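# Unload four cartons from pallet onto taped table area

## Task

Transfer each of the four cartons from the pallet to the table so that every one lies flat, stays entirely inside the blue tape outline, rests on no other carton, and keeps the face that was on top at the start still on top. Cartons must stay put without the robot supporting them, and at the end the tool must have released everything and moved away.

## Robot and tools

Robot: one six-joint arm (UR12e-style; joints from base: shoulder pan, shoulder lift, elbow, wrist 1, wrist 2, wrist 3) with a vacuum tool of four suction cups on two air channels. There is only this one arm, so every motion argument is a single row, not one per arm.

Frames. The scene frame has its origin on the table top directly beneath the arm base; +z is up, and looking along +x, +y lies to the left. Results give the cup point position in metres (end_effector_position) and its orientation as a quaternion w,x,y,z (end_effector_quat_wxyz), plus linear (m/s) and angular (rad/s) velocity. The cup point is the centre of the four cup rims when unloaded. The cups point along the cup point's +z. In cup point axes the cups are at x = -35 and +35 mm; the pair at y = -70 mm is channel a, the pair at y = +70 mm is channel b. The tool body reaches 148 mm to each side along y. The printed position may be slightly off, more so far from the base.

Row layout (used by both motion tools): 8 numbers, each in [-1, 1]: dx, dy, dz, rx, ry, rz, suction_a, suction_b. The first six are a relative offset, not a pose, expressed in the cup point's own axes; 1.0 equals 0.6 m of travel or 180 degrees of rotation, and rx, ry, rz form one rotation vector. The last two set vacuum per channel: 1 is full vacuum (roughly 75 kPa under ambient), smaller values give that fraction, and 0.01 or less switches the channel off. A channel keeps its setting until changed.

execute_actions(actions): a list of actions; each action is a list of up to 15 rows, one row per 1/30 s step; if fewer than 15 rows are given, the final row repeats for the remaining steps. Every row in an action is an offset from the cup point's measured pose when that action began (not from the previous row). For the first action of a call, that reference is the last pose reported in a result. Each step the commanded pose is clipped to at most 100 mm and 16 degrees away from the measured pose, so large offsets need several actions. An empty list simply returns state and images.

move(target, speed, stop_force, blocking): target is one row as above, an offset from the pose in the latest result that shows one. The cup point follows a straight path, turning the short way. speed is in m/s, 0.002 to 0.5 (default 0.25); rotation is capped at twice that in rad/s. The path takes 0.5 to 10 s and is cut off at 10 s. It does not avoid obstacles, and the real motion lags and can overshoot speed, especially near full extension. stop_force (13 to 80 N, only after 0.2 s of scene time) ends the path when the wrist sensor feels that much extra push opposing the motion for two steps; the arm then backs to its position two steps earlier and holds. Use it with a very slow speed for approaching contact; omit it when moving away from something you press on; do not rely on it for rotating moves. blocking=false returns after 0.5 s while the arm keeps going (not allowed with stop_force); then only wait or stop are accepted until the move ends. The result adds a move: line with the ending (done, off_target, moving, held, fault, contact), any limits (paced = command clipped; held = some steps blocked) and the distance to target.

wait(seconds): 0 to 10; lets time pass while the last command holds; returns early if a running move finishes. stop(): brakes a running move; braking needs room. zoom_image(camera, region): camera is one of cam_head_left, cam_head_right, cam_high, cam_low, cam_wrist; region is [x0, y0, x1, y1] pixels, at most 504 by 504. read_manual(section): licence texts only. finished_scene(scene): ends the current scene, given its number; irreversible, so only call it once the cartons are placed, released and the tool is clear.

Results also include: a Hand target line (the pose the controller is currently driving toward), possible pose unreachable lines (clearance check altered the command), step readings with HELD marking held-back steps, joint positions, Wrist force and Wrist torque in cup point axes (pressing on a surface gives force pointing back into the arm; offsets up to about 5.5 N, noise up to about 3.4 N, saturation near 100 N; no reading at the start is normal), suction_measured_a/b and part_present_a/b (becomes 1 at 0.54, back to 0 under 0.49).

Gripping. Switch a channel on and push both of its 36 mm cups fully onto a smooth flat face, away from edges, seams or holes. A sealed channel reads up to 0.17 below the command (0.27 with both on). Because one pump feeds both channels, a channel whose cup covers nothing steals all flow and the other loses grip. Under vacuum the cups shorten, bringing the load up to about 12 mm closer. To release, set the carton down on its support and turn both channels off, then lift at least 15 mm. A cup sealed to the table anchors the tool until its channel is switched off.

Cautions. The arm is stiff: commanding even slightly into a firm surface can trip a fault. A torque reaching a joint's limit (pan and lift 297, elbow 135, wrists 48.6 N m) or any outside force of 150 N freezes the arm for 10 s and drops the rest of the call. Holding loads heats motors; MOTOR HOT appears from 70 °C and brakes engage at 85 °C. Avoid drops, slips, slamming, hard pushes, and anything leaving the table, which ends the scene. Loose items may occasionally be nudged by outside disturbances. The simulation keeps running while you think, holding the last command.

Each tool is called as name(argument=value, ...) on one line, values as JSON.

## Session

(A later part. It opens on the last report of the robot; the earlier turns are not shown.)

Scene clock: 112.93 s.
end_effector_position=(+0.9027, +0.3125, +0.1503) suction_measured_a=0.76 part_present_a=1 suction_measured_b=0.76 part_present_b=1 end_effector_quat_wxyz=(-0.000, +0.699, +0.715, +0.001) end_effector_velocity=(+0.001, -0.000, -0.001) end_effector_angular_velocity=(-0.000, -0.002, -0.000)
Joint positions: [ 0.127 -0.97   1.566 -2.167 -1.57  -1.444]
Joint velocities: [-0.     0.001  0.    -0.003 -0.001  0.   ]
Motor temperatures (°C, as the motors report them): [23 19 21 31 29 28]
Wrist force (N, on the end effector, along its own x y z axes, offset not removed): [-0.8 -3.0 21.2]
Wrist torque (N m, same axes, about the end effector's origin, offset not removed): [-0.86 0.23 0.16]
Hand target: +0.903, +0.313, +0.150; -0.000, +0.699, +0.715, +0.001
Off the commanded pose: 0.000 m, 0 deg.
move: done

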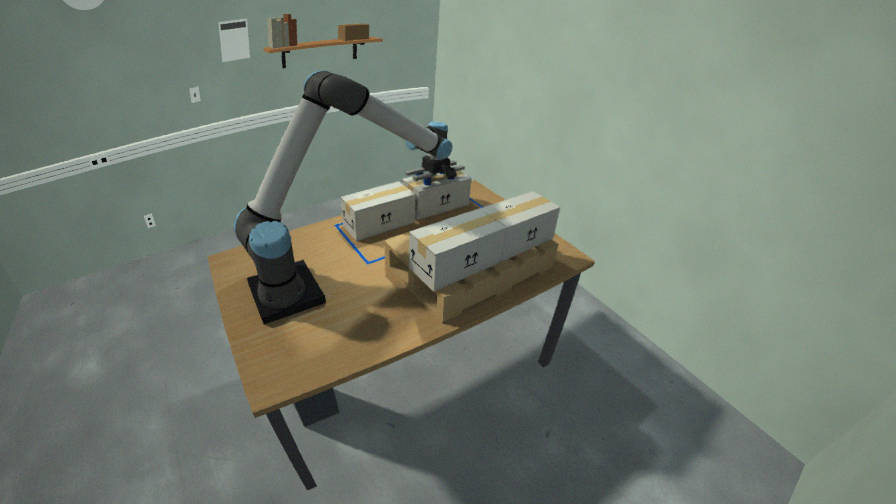

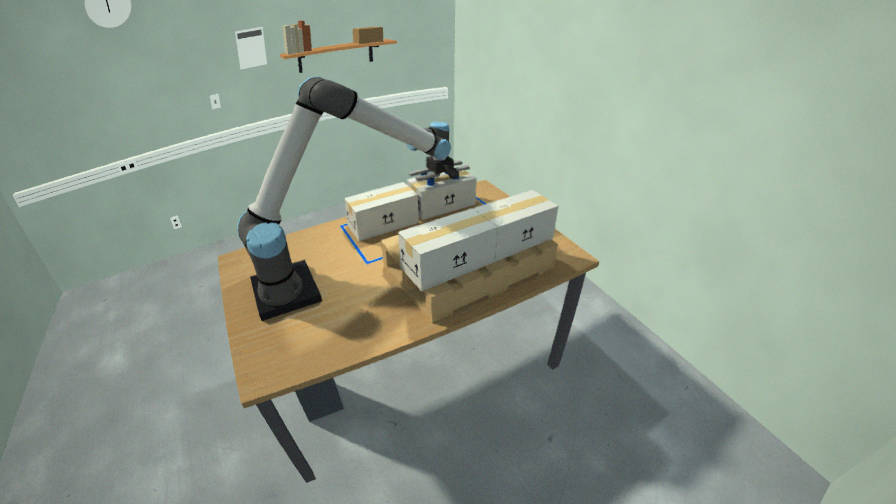

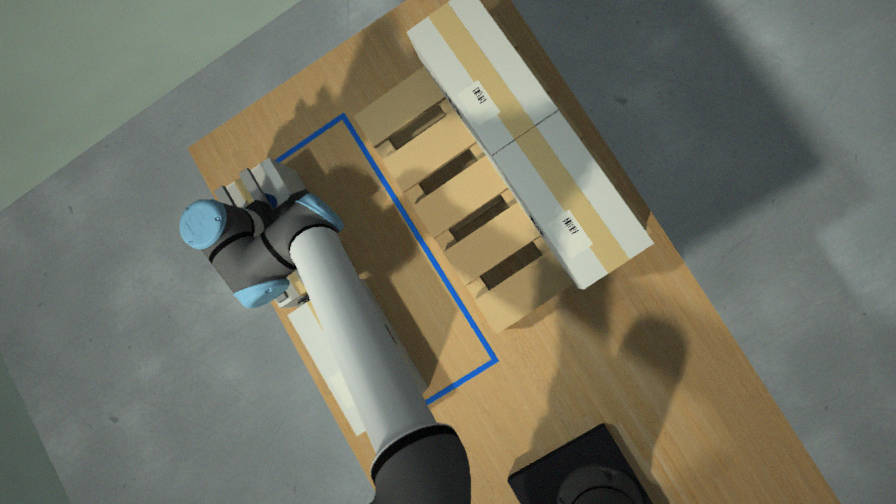

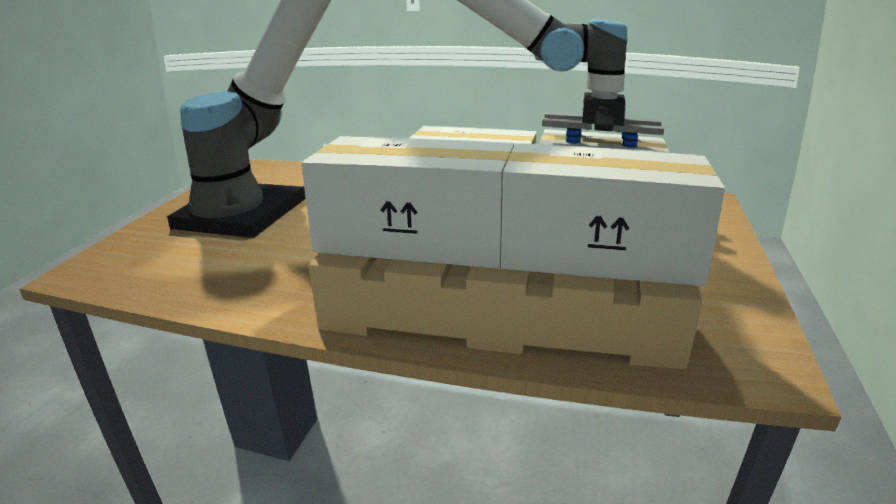

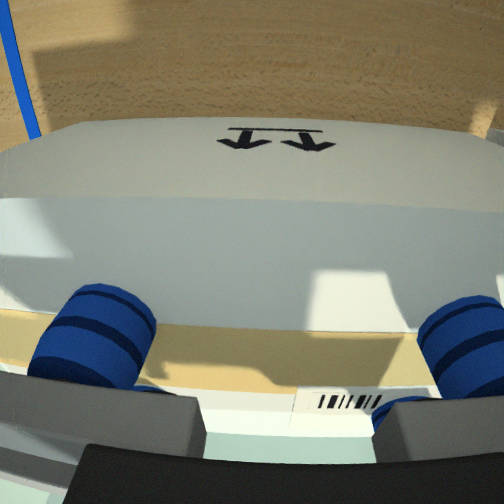

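move(target=[0,0,0.03,0,0,0,1,1], speed=0.008, stop_force=13)

execute_actions(actions=[[[0,0,-0.002,0,0,0,0,0]]])

move(target=[-0.166,-0.064,-0.268,0,0,0,0,0], speed=0.25)

move(target=[-0.8,-0.45,0,0,0,-0.008,0,0], speed=0.45)

Scene clock: 123.53 s.
end_effector_position=(+0.9028, +0.3126, +0.1448) suction_measured_a=0.76 part_present_a=1 suction_measured_b=0.76 part_present_b=1 end_effector_quat_wxyz=(-0.000, +0.699, +0.715, +0.001) end_effector_velocity=(-0.001, +0.000, +0.001) end_effector_angular_velocity=(-0.001, +0.003, +0.001)
Joint positions: [ 0.127 -0.965  1.569 -2.175 -1.57  -1.444]
Joint velocities: [ 0.    -0.001 -0.001  0.005 -0.    -0.   ]
Motor temperatures (°C, as the motors report them): [23 19 21 31 29 28]
Wrist force (N, on the end effector, along its own x y z axes, offset not removed): [0.9 1.0 -1.7]
Wrist torque (N m, same axes, about the end effector's origin, offset not removed): [-4.71 -0.58 -0.17]
Hand target: +0.903, +0.313, +0.145; -0.000, +0.699, +0.715, +0.001
Off the commanded pose: 0.012 m, 0 deg.
move: contact

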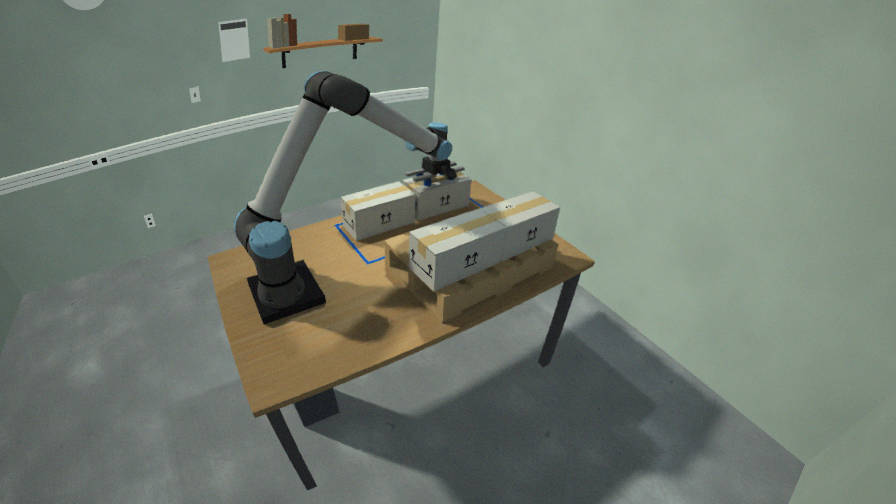

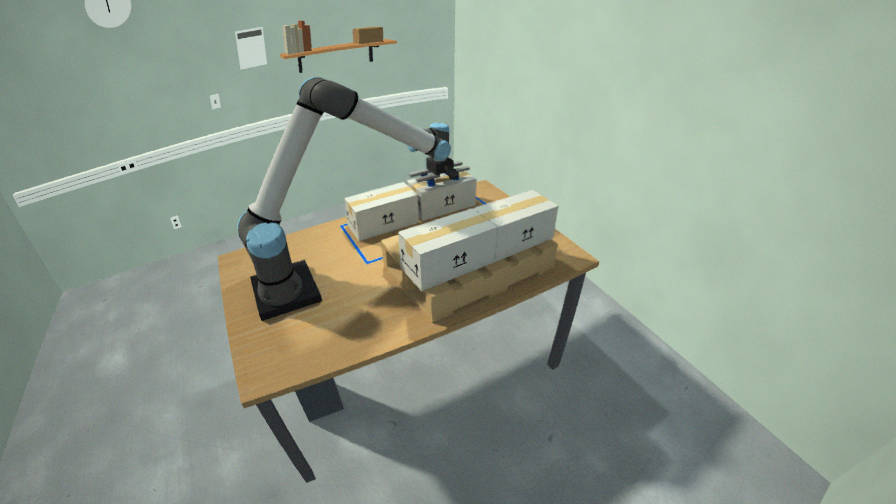

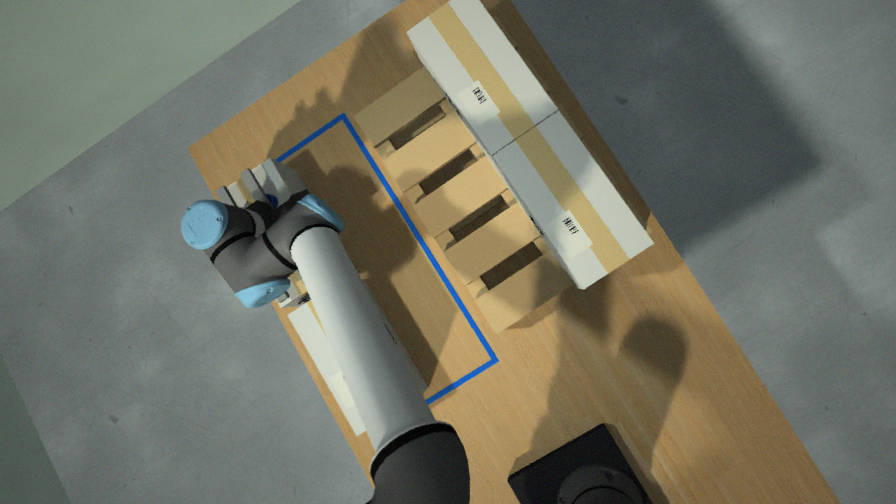

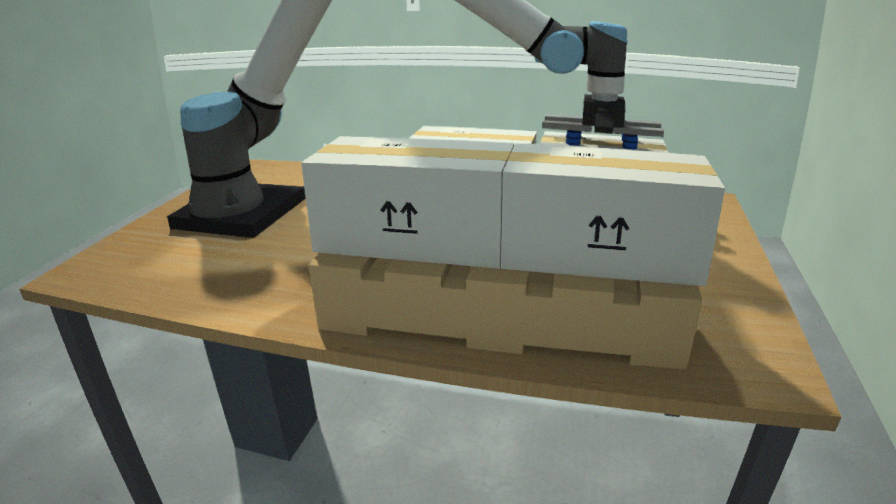

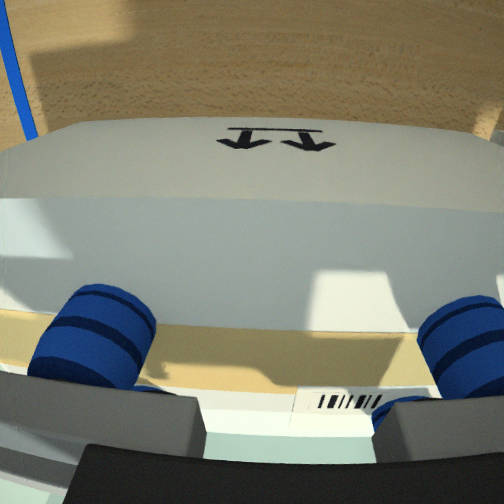

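Scene clock: 124.03 s.
end_effector_position=(+0.9028, +0.3126, +0.1461) suction_measured_a=0.01 part_present_a=0 suction_measured_b=0.01 part_present_b=0 end_effector_quat_wxyz=(-0.000, +0.699, +0.715, +0.001) end_effector_velocity=(+0.000, -0.000, +0.000) end_effector_angular_velocity=(+0.000, -0.000, -0.000)
Joint positions: [ 0.127 -0.967  1.568 -2.173 -1.57  -1.444]
Joint velocities: [-0.     0.    -0.001  0.     0.     0.   ]
Motor temperatures (°C, as the motors report them): [23 19 21 31 29 28]
Wrist force (N, on the end effector, along its own x y z axes, offset not removed): [-1.1 -2.3 -48.3]
Wrist torque (N m, same axes, about the end effector's origin, offset not removed): [-0.05 -0.03 0.07]
Hand target: +0.903, +0.313, +0.146; -0.000, +0.699, +0.715, +0.001
Off the commanded pose: 0.000 m, 0 deg.
Step readings (end_effector_position):
0: (+0.9028, +0.3126, +0.1448)
1: (+0.9027, +0.3126, +0.1448)
2: (+0.9027, +0.3126, +0.1450)
4: (+0.9029, +0.3126, +0.1457)
8: (+0.9029, +0.3126, +0.1461)
15: end_effector_position above

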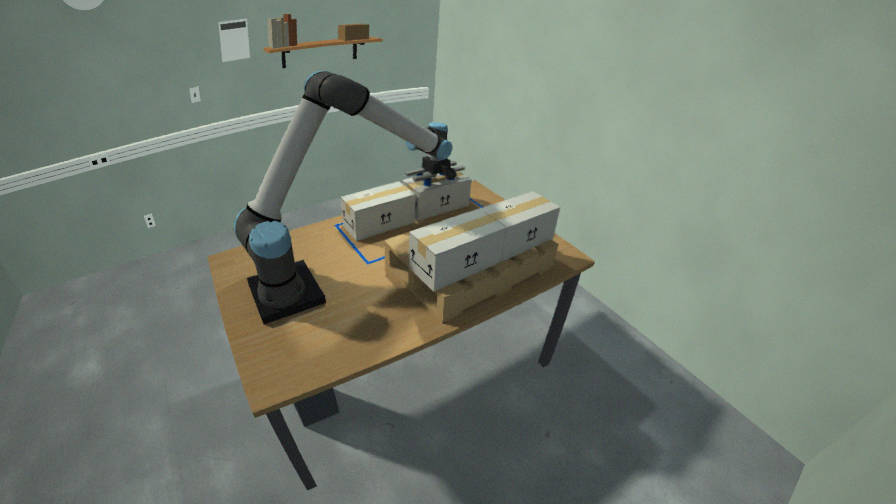

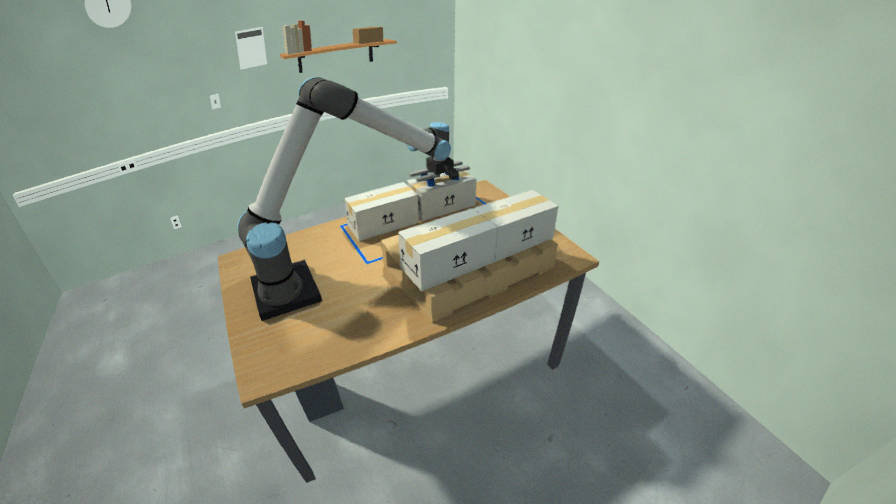

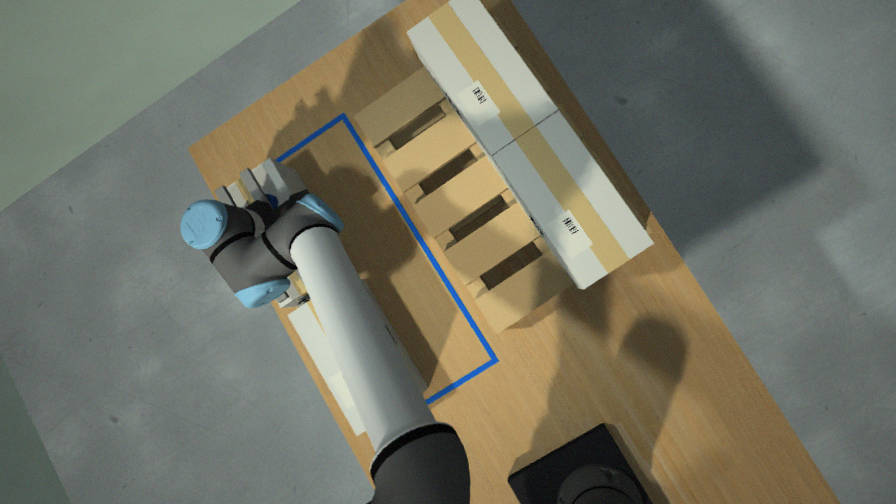

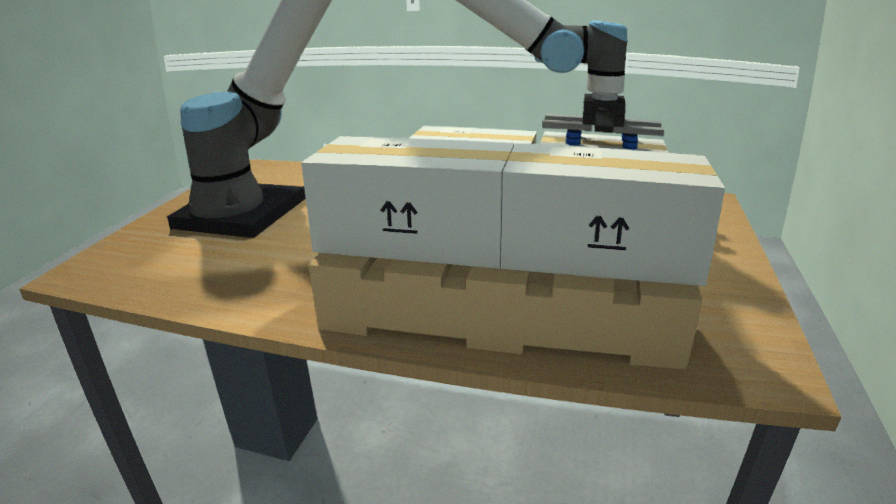

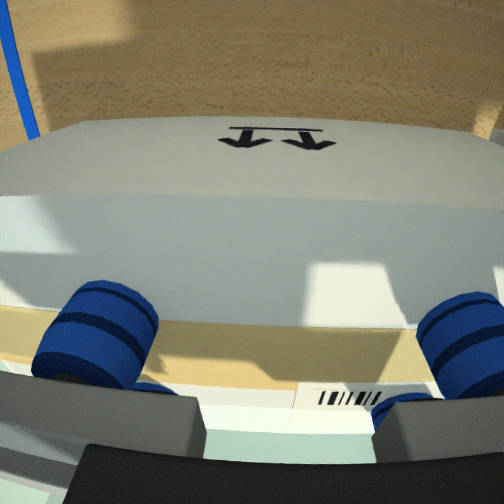

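Scene clock: 125.50 s.
end_effector_position=(+0.8667, +0.2122, +0.3063) suction_measured_a=0.01 part_present_a=0 suction_measured_b=0.01 part_present_b=0 end_effector_quat_wxyz=(+0.000, +0.699, +0.715, +0.001) end_effector_velocity=(-0.001, -0.001, +0.002) end_effector_angular_velocity=(-0.000, +0.000, +0.000)
Joint positions: [ 0.02  -1.185  1.593 -1.979 -1.57  -1.55 ]
Joint velocities: [-0.001 -0.003  0.     0.003 -0.    -0.002]
Motor temperatures (°C, as the motors report them): [23 19 21 31 29 28]
Wrist force (N, on the end effector, along its own x y z axes, offset not removed): [-0.7 -1.3 -0.9]
Wrist torque (N m, same axes, about the end effector's origin, offset not removed): [-0.29 -0.03 0.04]
Hand target: +0.867, +0.212, +0.307; -0.000, +0.699, +0.715, +0.001
Off the commanded pose: 0.000 m, 0 deg.
move: done

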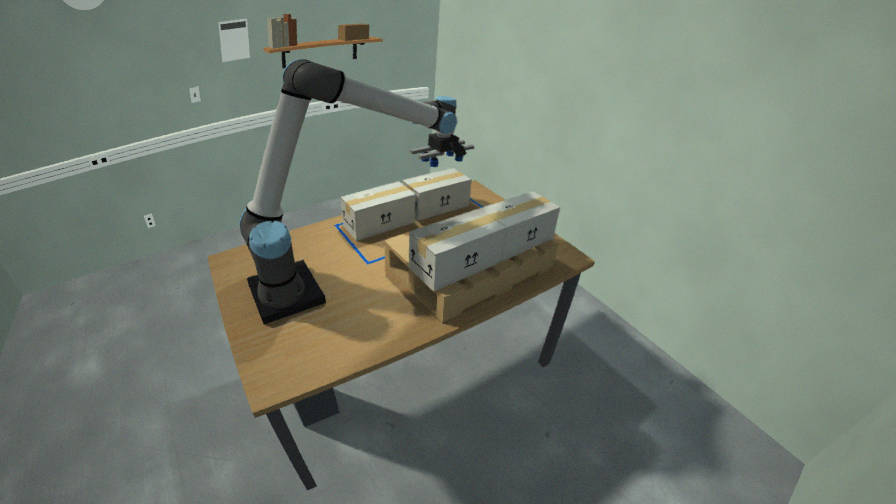

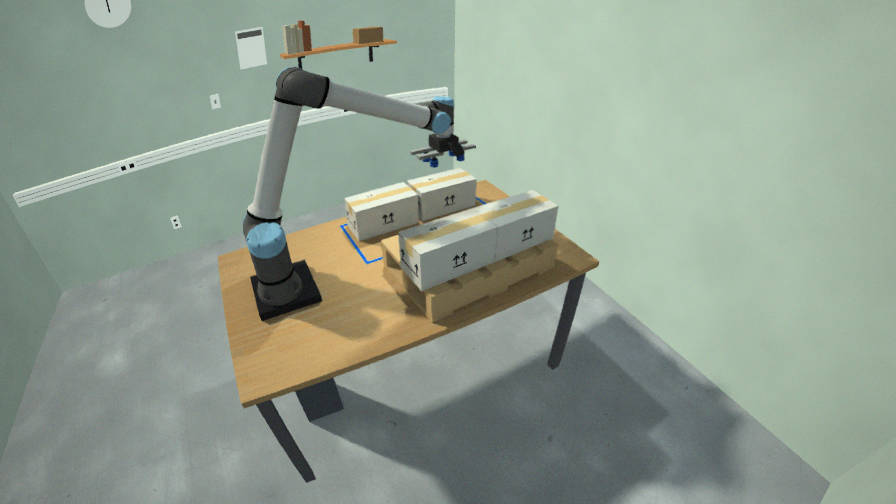

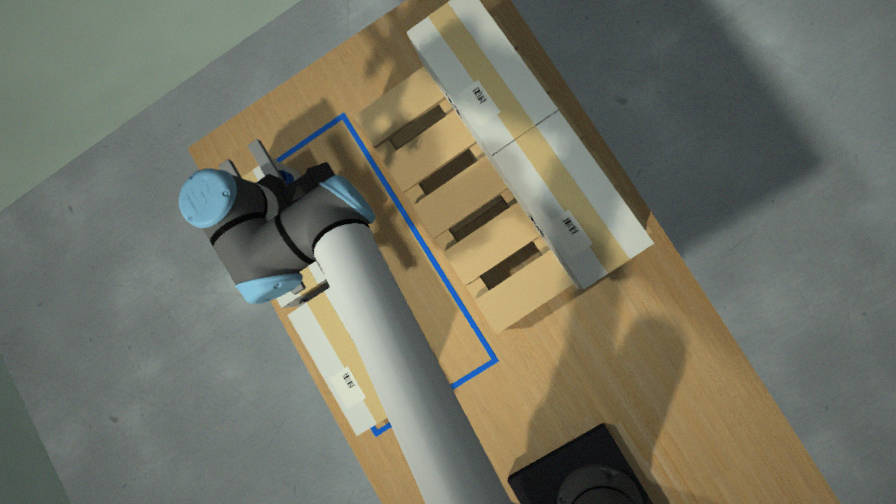

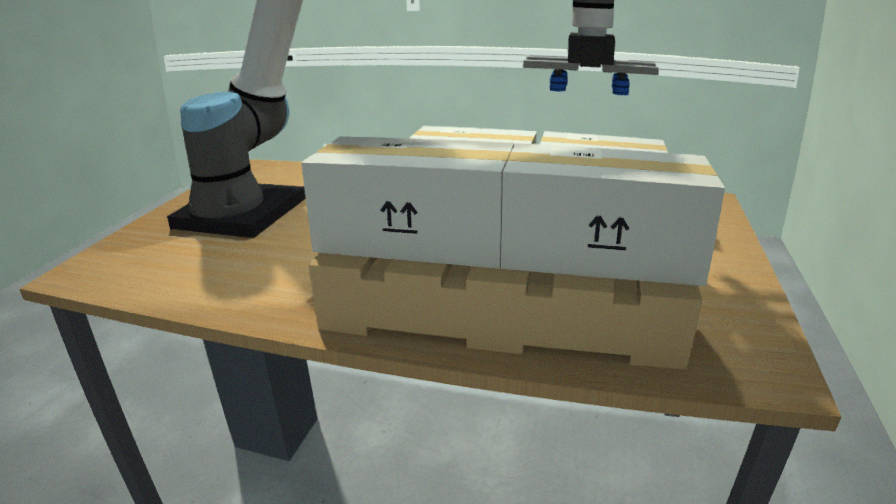

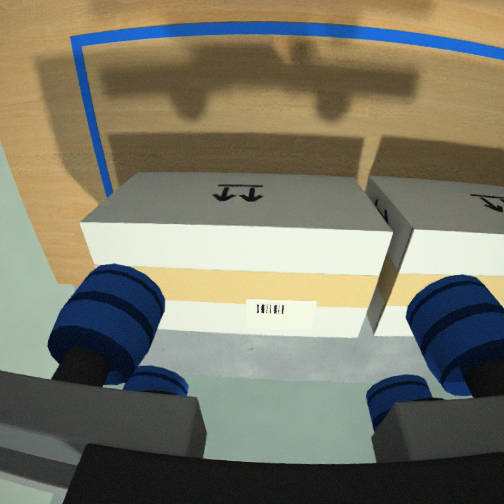

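Scene clock: 127.57 s.
end_effector_position=(+0.6081, -0.2733, +0.3055) suction_measured_a=0.01 part_present_a=0 suction_measured_b=0.01 part_present_b=0 end_effector_quat_wxyz=(+0.000, +0.690, +0.724, +0.001) end_effector_velocity=(-0.001, -0.003, +0.000) end_effector_angular_velocity=(-0.000, -0.000, +0.000)
Joint positions: [-0.71  -1.537  2.032 -2.067 -1.571 -2.305]
Joint velocities: [-0.005  0.    -0.001  0.     0.    -0.005]
Motor temperatures (°C, as the motors report them): [23 19 21 31 29 28]
Wrist force (N, on the end effector, along its own x y z axes, offset not removed): [0.5 -0.2 -0.4]
Wrist torque (N m, same axes, about the end effector's origin, offset not removed): [-0.07 -0.24 0.18]
Hand target: +0.608, -0.274, +0.306; +0.000, +0.690, +0.724, +0.001
Off the commanded pose: 0.001 m, 0 deg.
move: done

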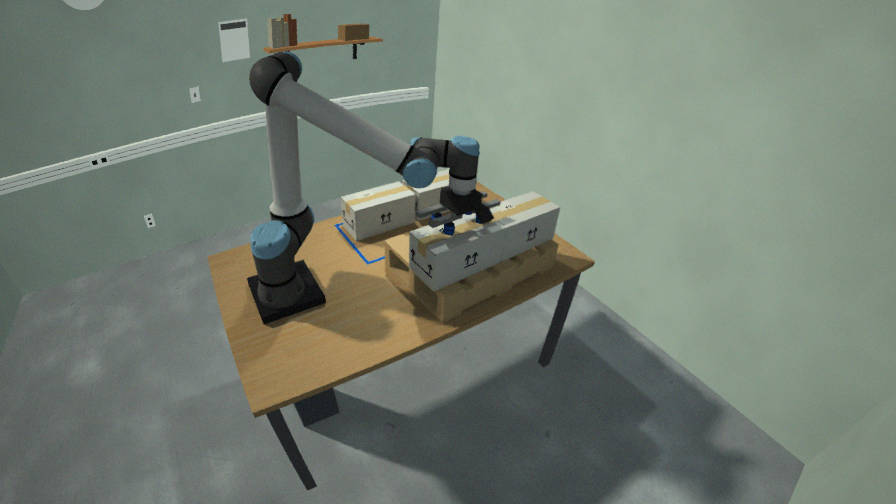

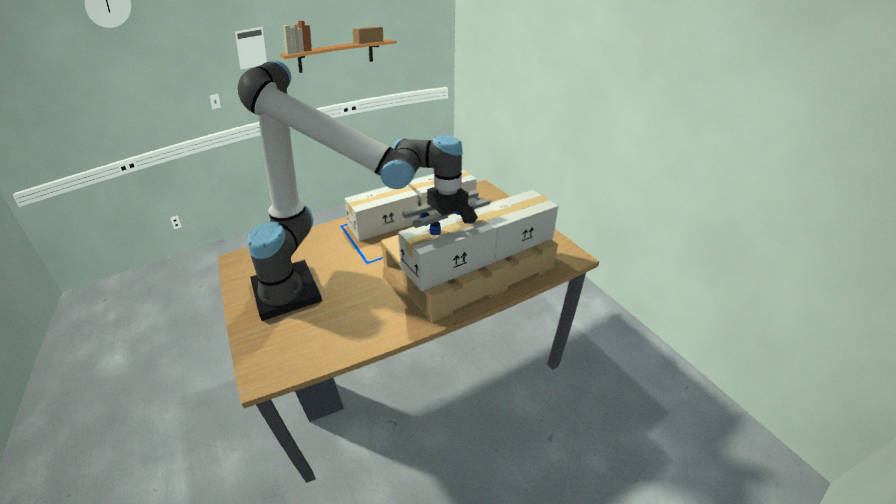

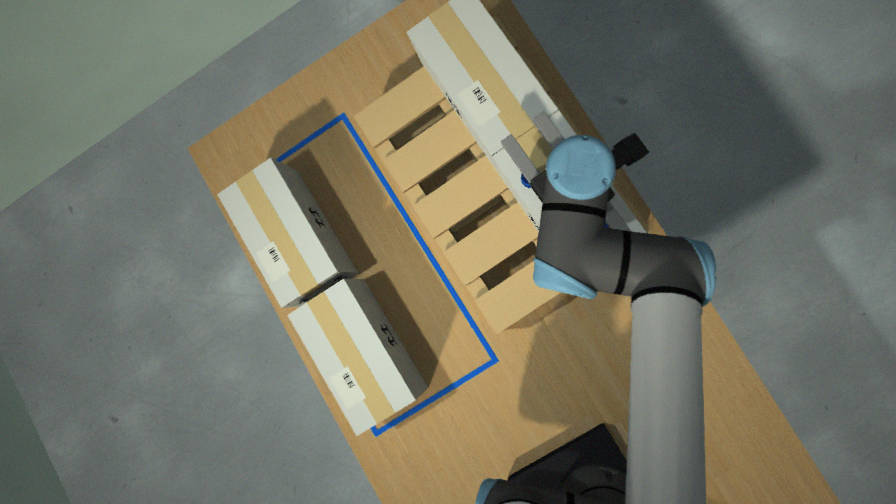

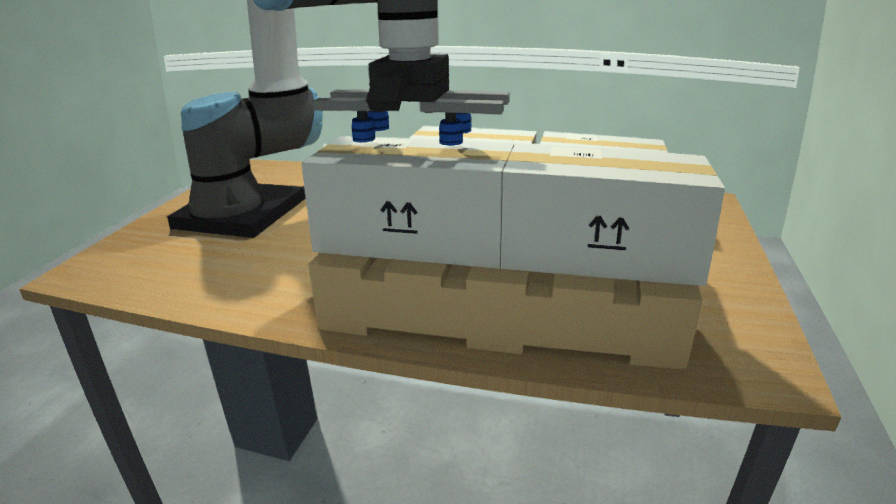

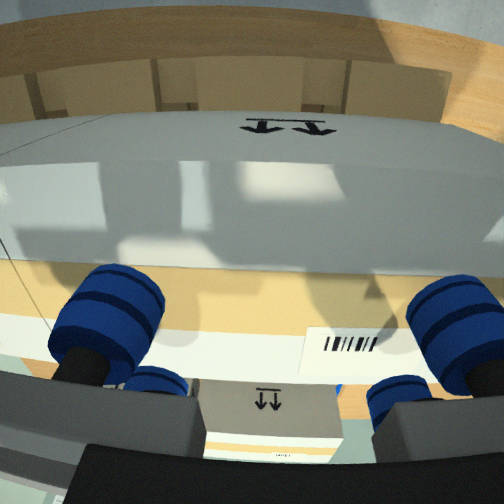

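move(target=[0,0,0.061,0,0,0,1,1], speed=0.06)

execute_actions(actions=[[[0,0,0,0,0,0,1,1]]])

Scene clock: 133.87 s.
end_effector_position=(+0.6080, -0.2732, +0.2691) suction_measured_a=0.49 part_present_a=0 suction_measured_b=0.49 part_present_b=0 end_effector_quat_wxyz=(-0.000, +0.690, +0.724, +0.000) end_effector_velocity=(+0.000, +0.000, -0.002) end_effector_angular_velocity=(+0.000, -0.000, +0.000)
Joint positions: [-0.71  -1.503  2.07  -2.138 -1.571 -2.305]
Joint velocities: [ 0.     0.002  0.002 -0.005  0.001  0.   ]
Motor temperatures (°C, as the motors report them): [23 19 21 31 29 28]
Wrist force (N, on the end effector, along its own x y z axes, offset not removed): [-2.6 -2.7 15.8]
Wrist torque (N m, same axes, about the end effector's origin, offset not removed): [0.19 0.10 0.13]
Hand target: +0.608, -0.273, +0.269; +0.000, +0.690, +0.724, +0.001
Off the commanded pose: 0.000 m, 0 deg.
move: done

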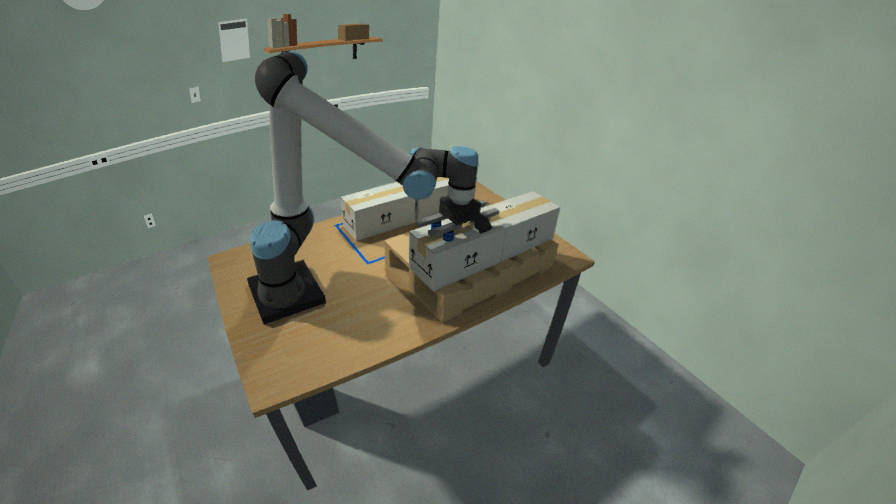

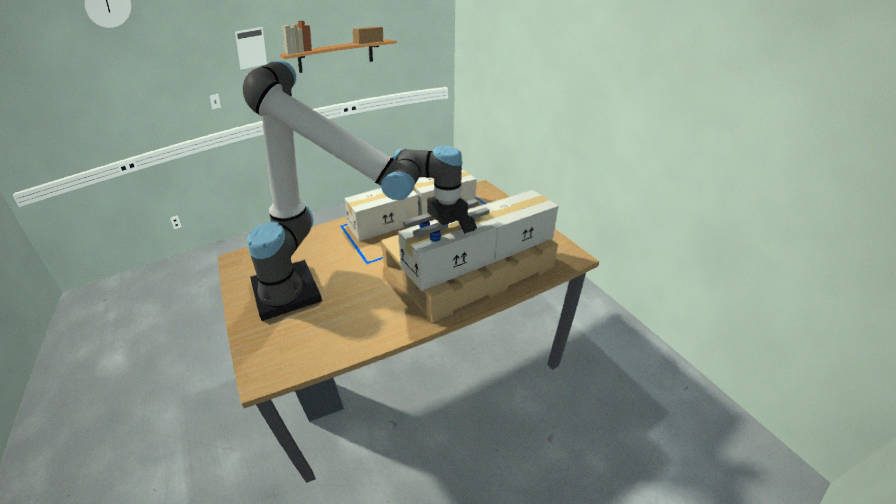

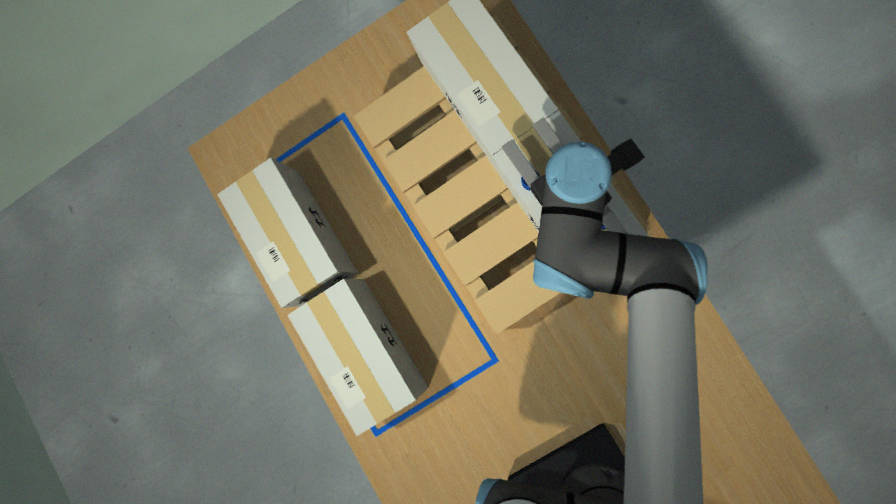

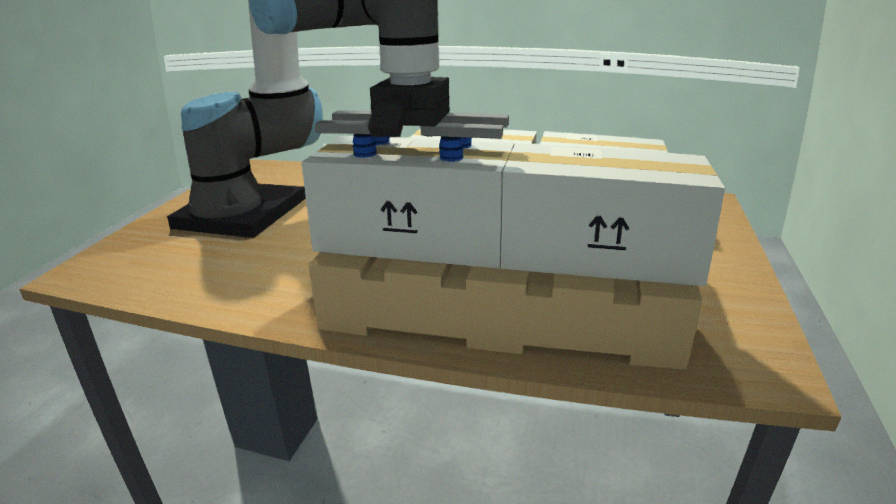

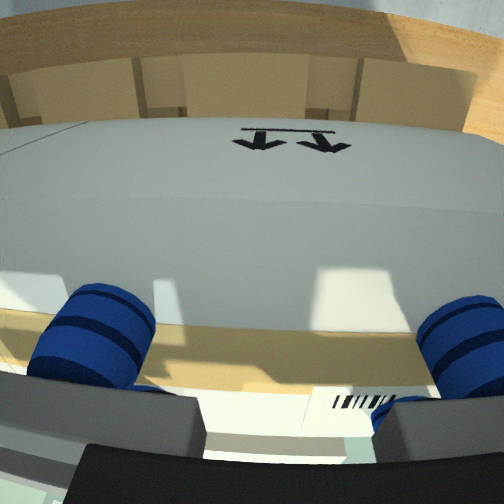

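Scene clock: 134.37 s.
end_effector_position=(+0.6080, -0.2732, +0.2690) suction_measured_a=0.73 part_present_a=1 suction_measured_b=0.73 part_present_b=1 end_effector_quat_wxyz=(-0.000, +0.690, +0.724, +0.000) end_effector_velocity=(+0.000, +0.000, -0.001) end_effector_angular_velocity=(+0.001, +0.001, +0.001)
Joint positions: [-0.71  -1.503  2.07  -2.138 -1.571 -2.305]
Joint velocities: [ 0.     0.001  0.     0.     0.    -0.   ]
Motor temperatures (°C, as the motors report them): [23 19 21 31 29 28]
Wrist force (N, on the end effector, along its own x y z axes, offset not removed): [-0.9 -2.9 21.3]
Wrist torque (N m, same axes, about the end effector's origin, offset not removed): [0.09 0.18 0.00]
Hand target: +0.608, -0.273, +0.269; -0.000, +0.690, +0.724, +0.000
Off the commanded pose: 0.000 m, 0 deg.
Step readings (end_effector_position):
0: (+0.6080, -0.2732, +0.2691)
1: (+0.6080, -0.2732, +0.2690)
2: (+0.6080, -0.2732, +0.2690)
4: (+0.6080, -0.2732, +0.2690)
8: (+0.6080, -0.2732, +0.2690)
15: end_effector_position above

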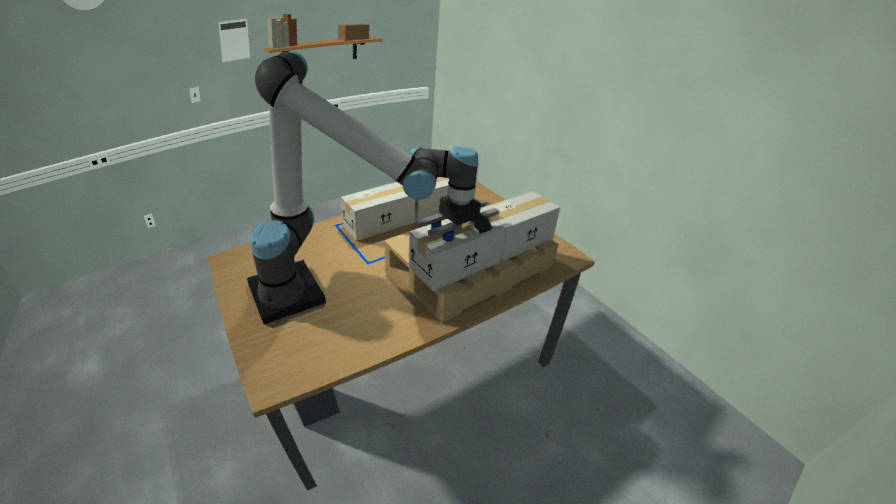

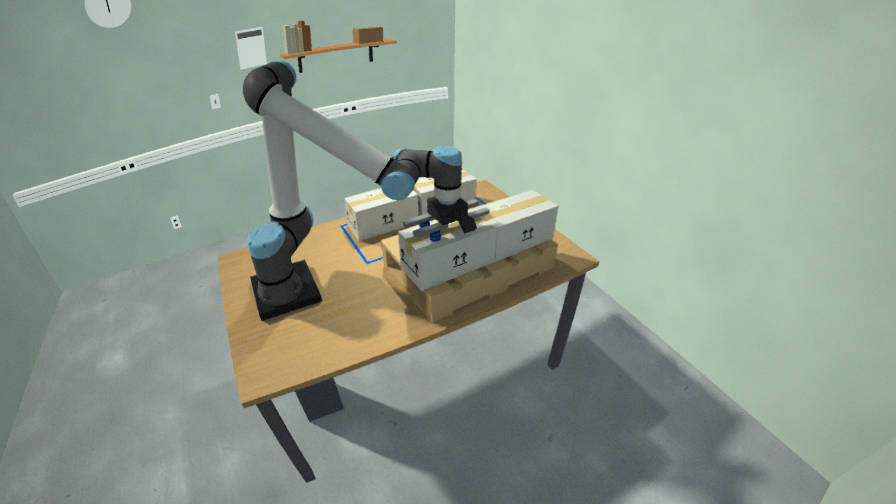

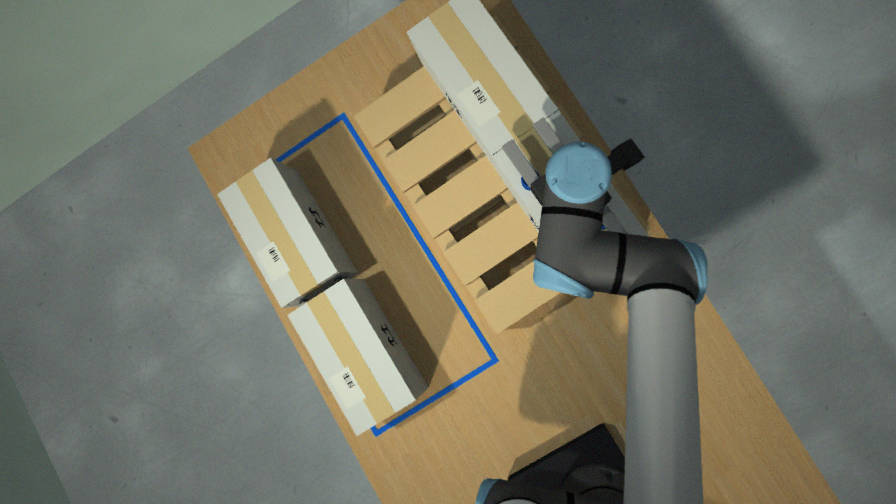

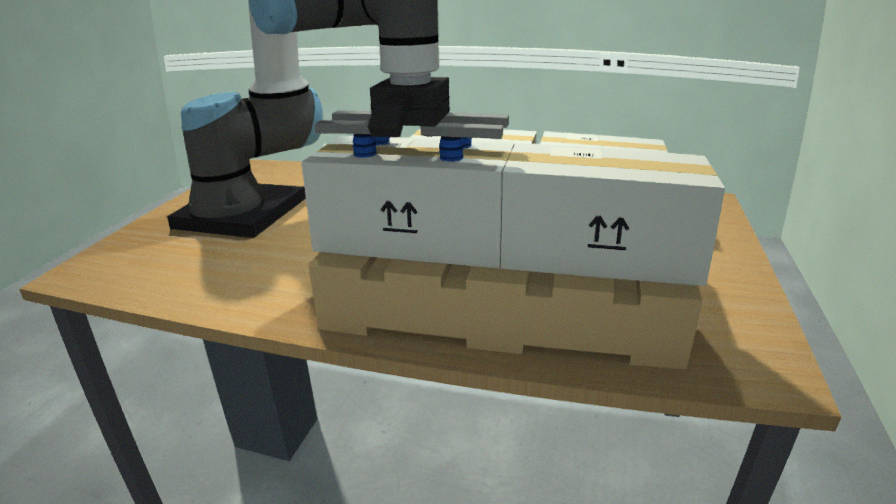

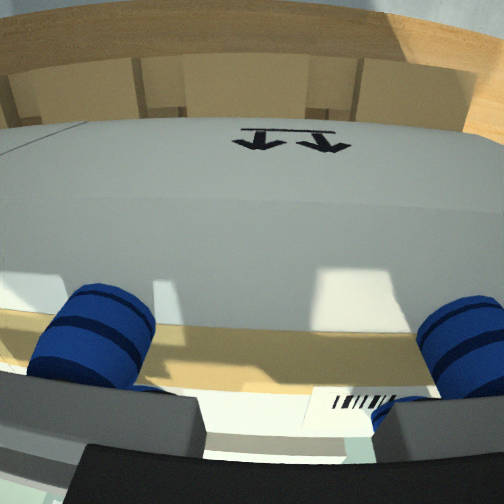

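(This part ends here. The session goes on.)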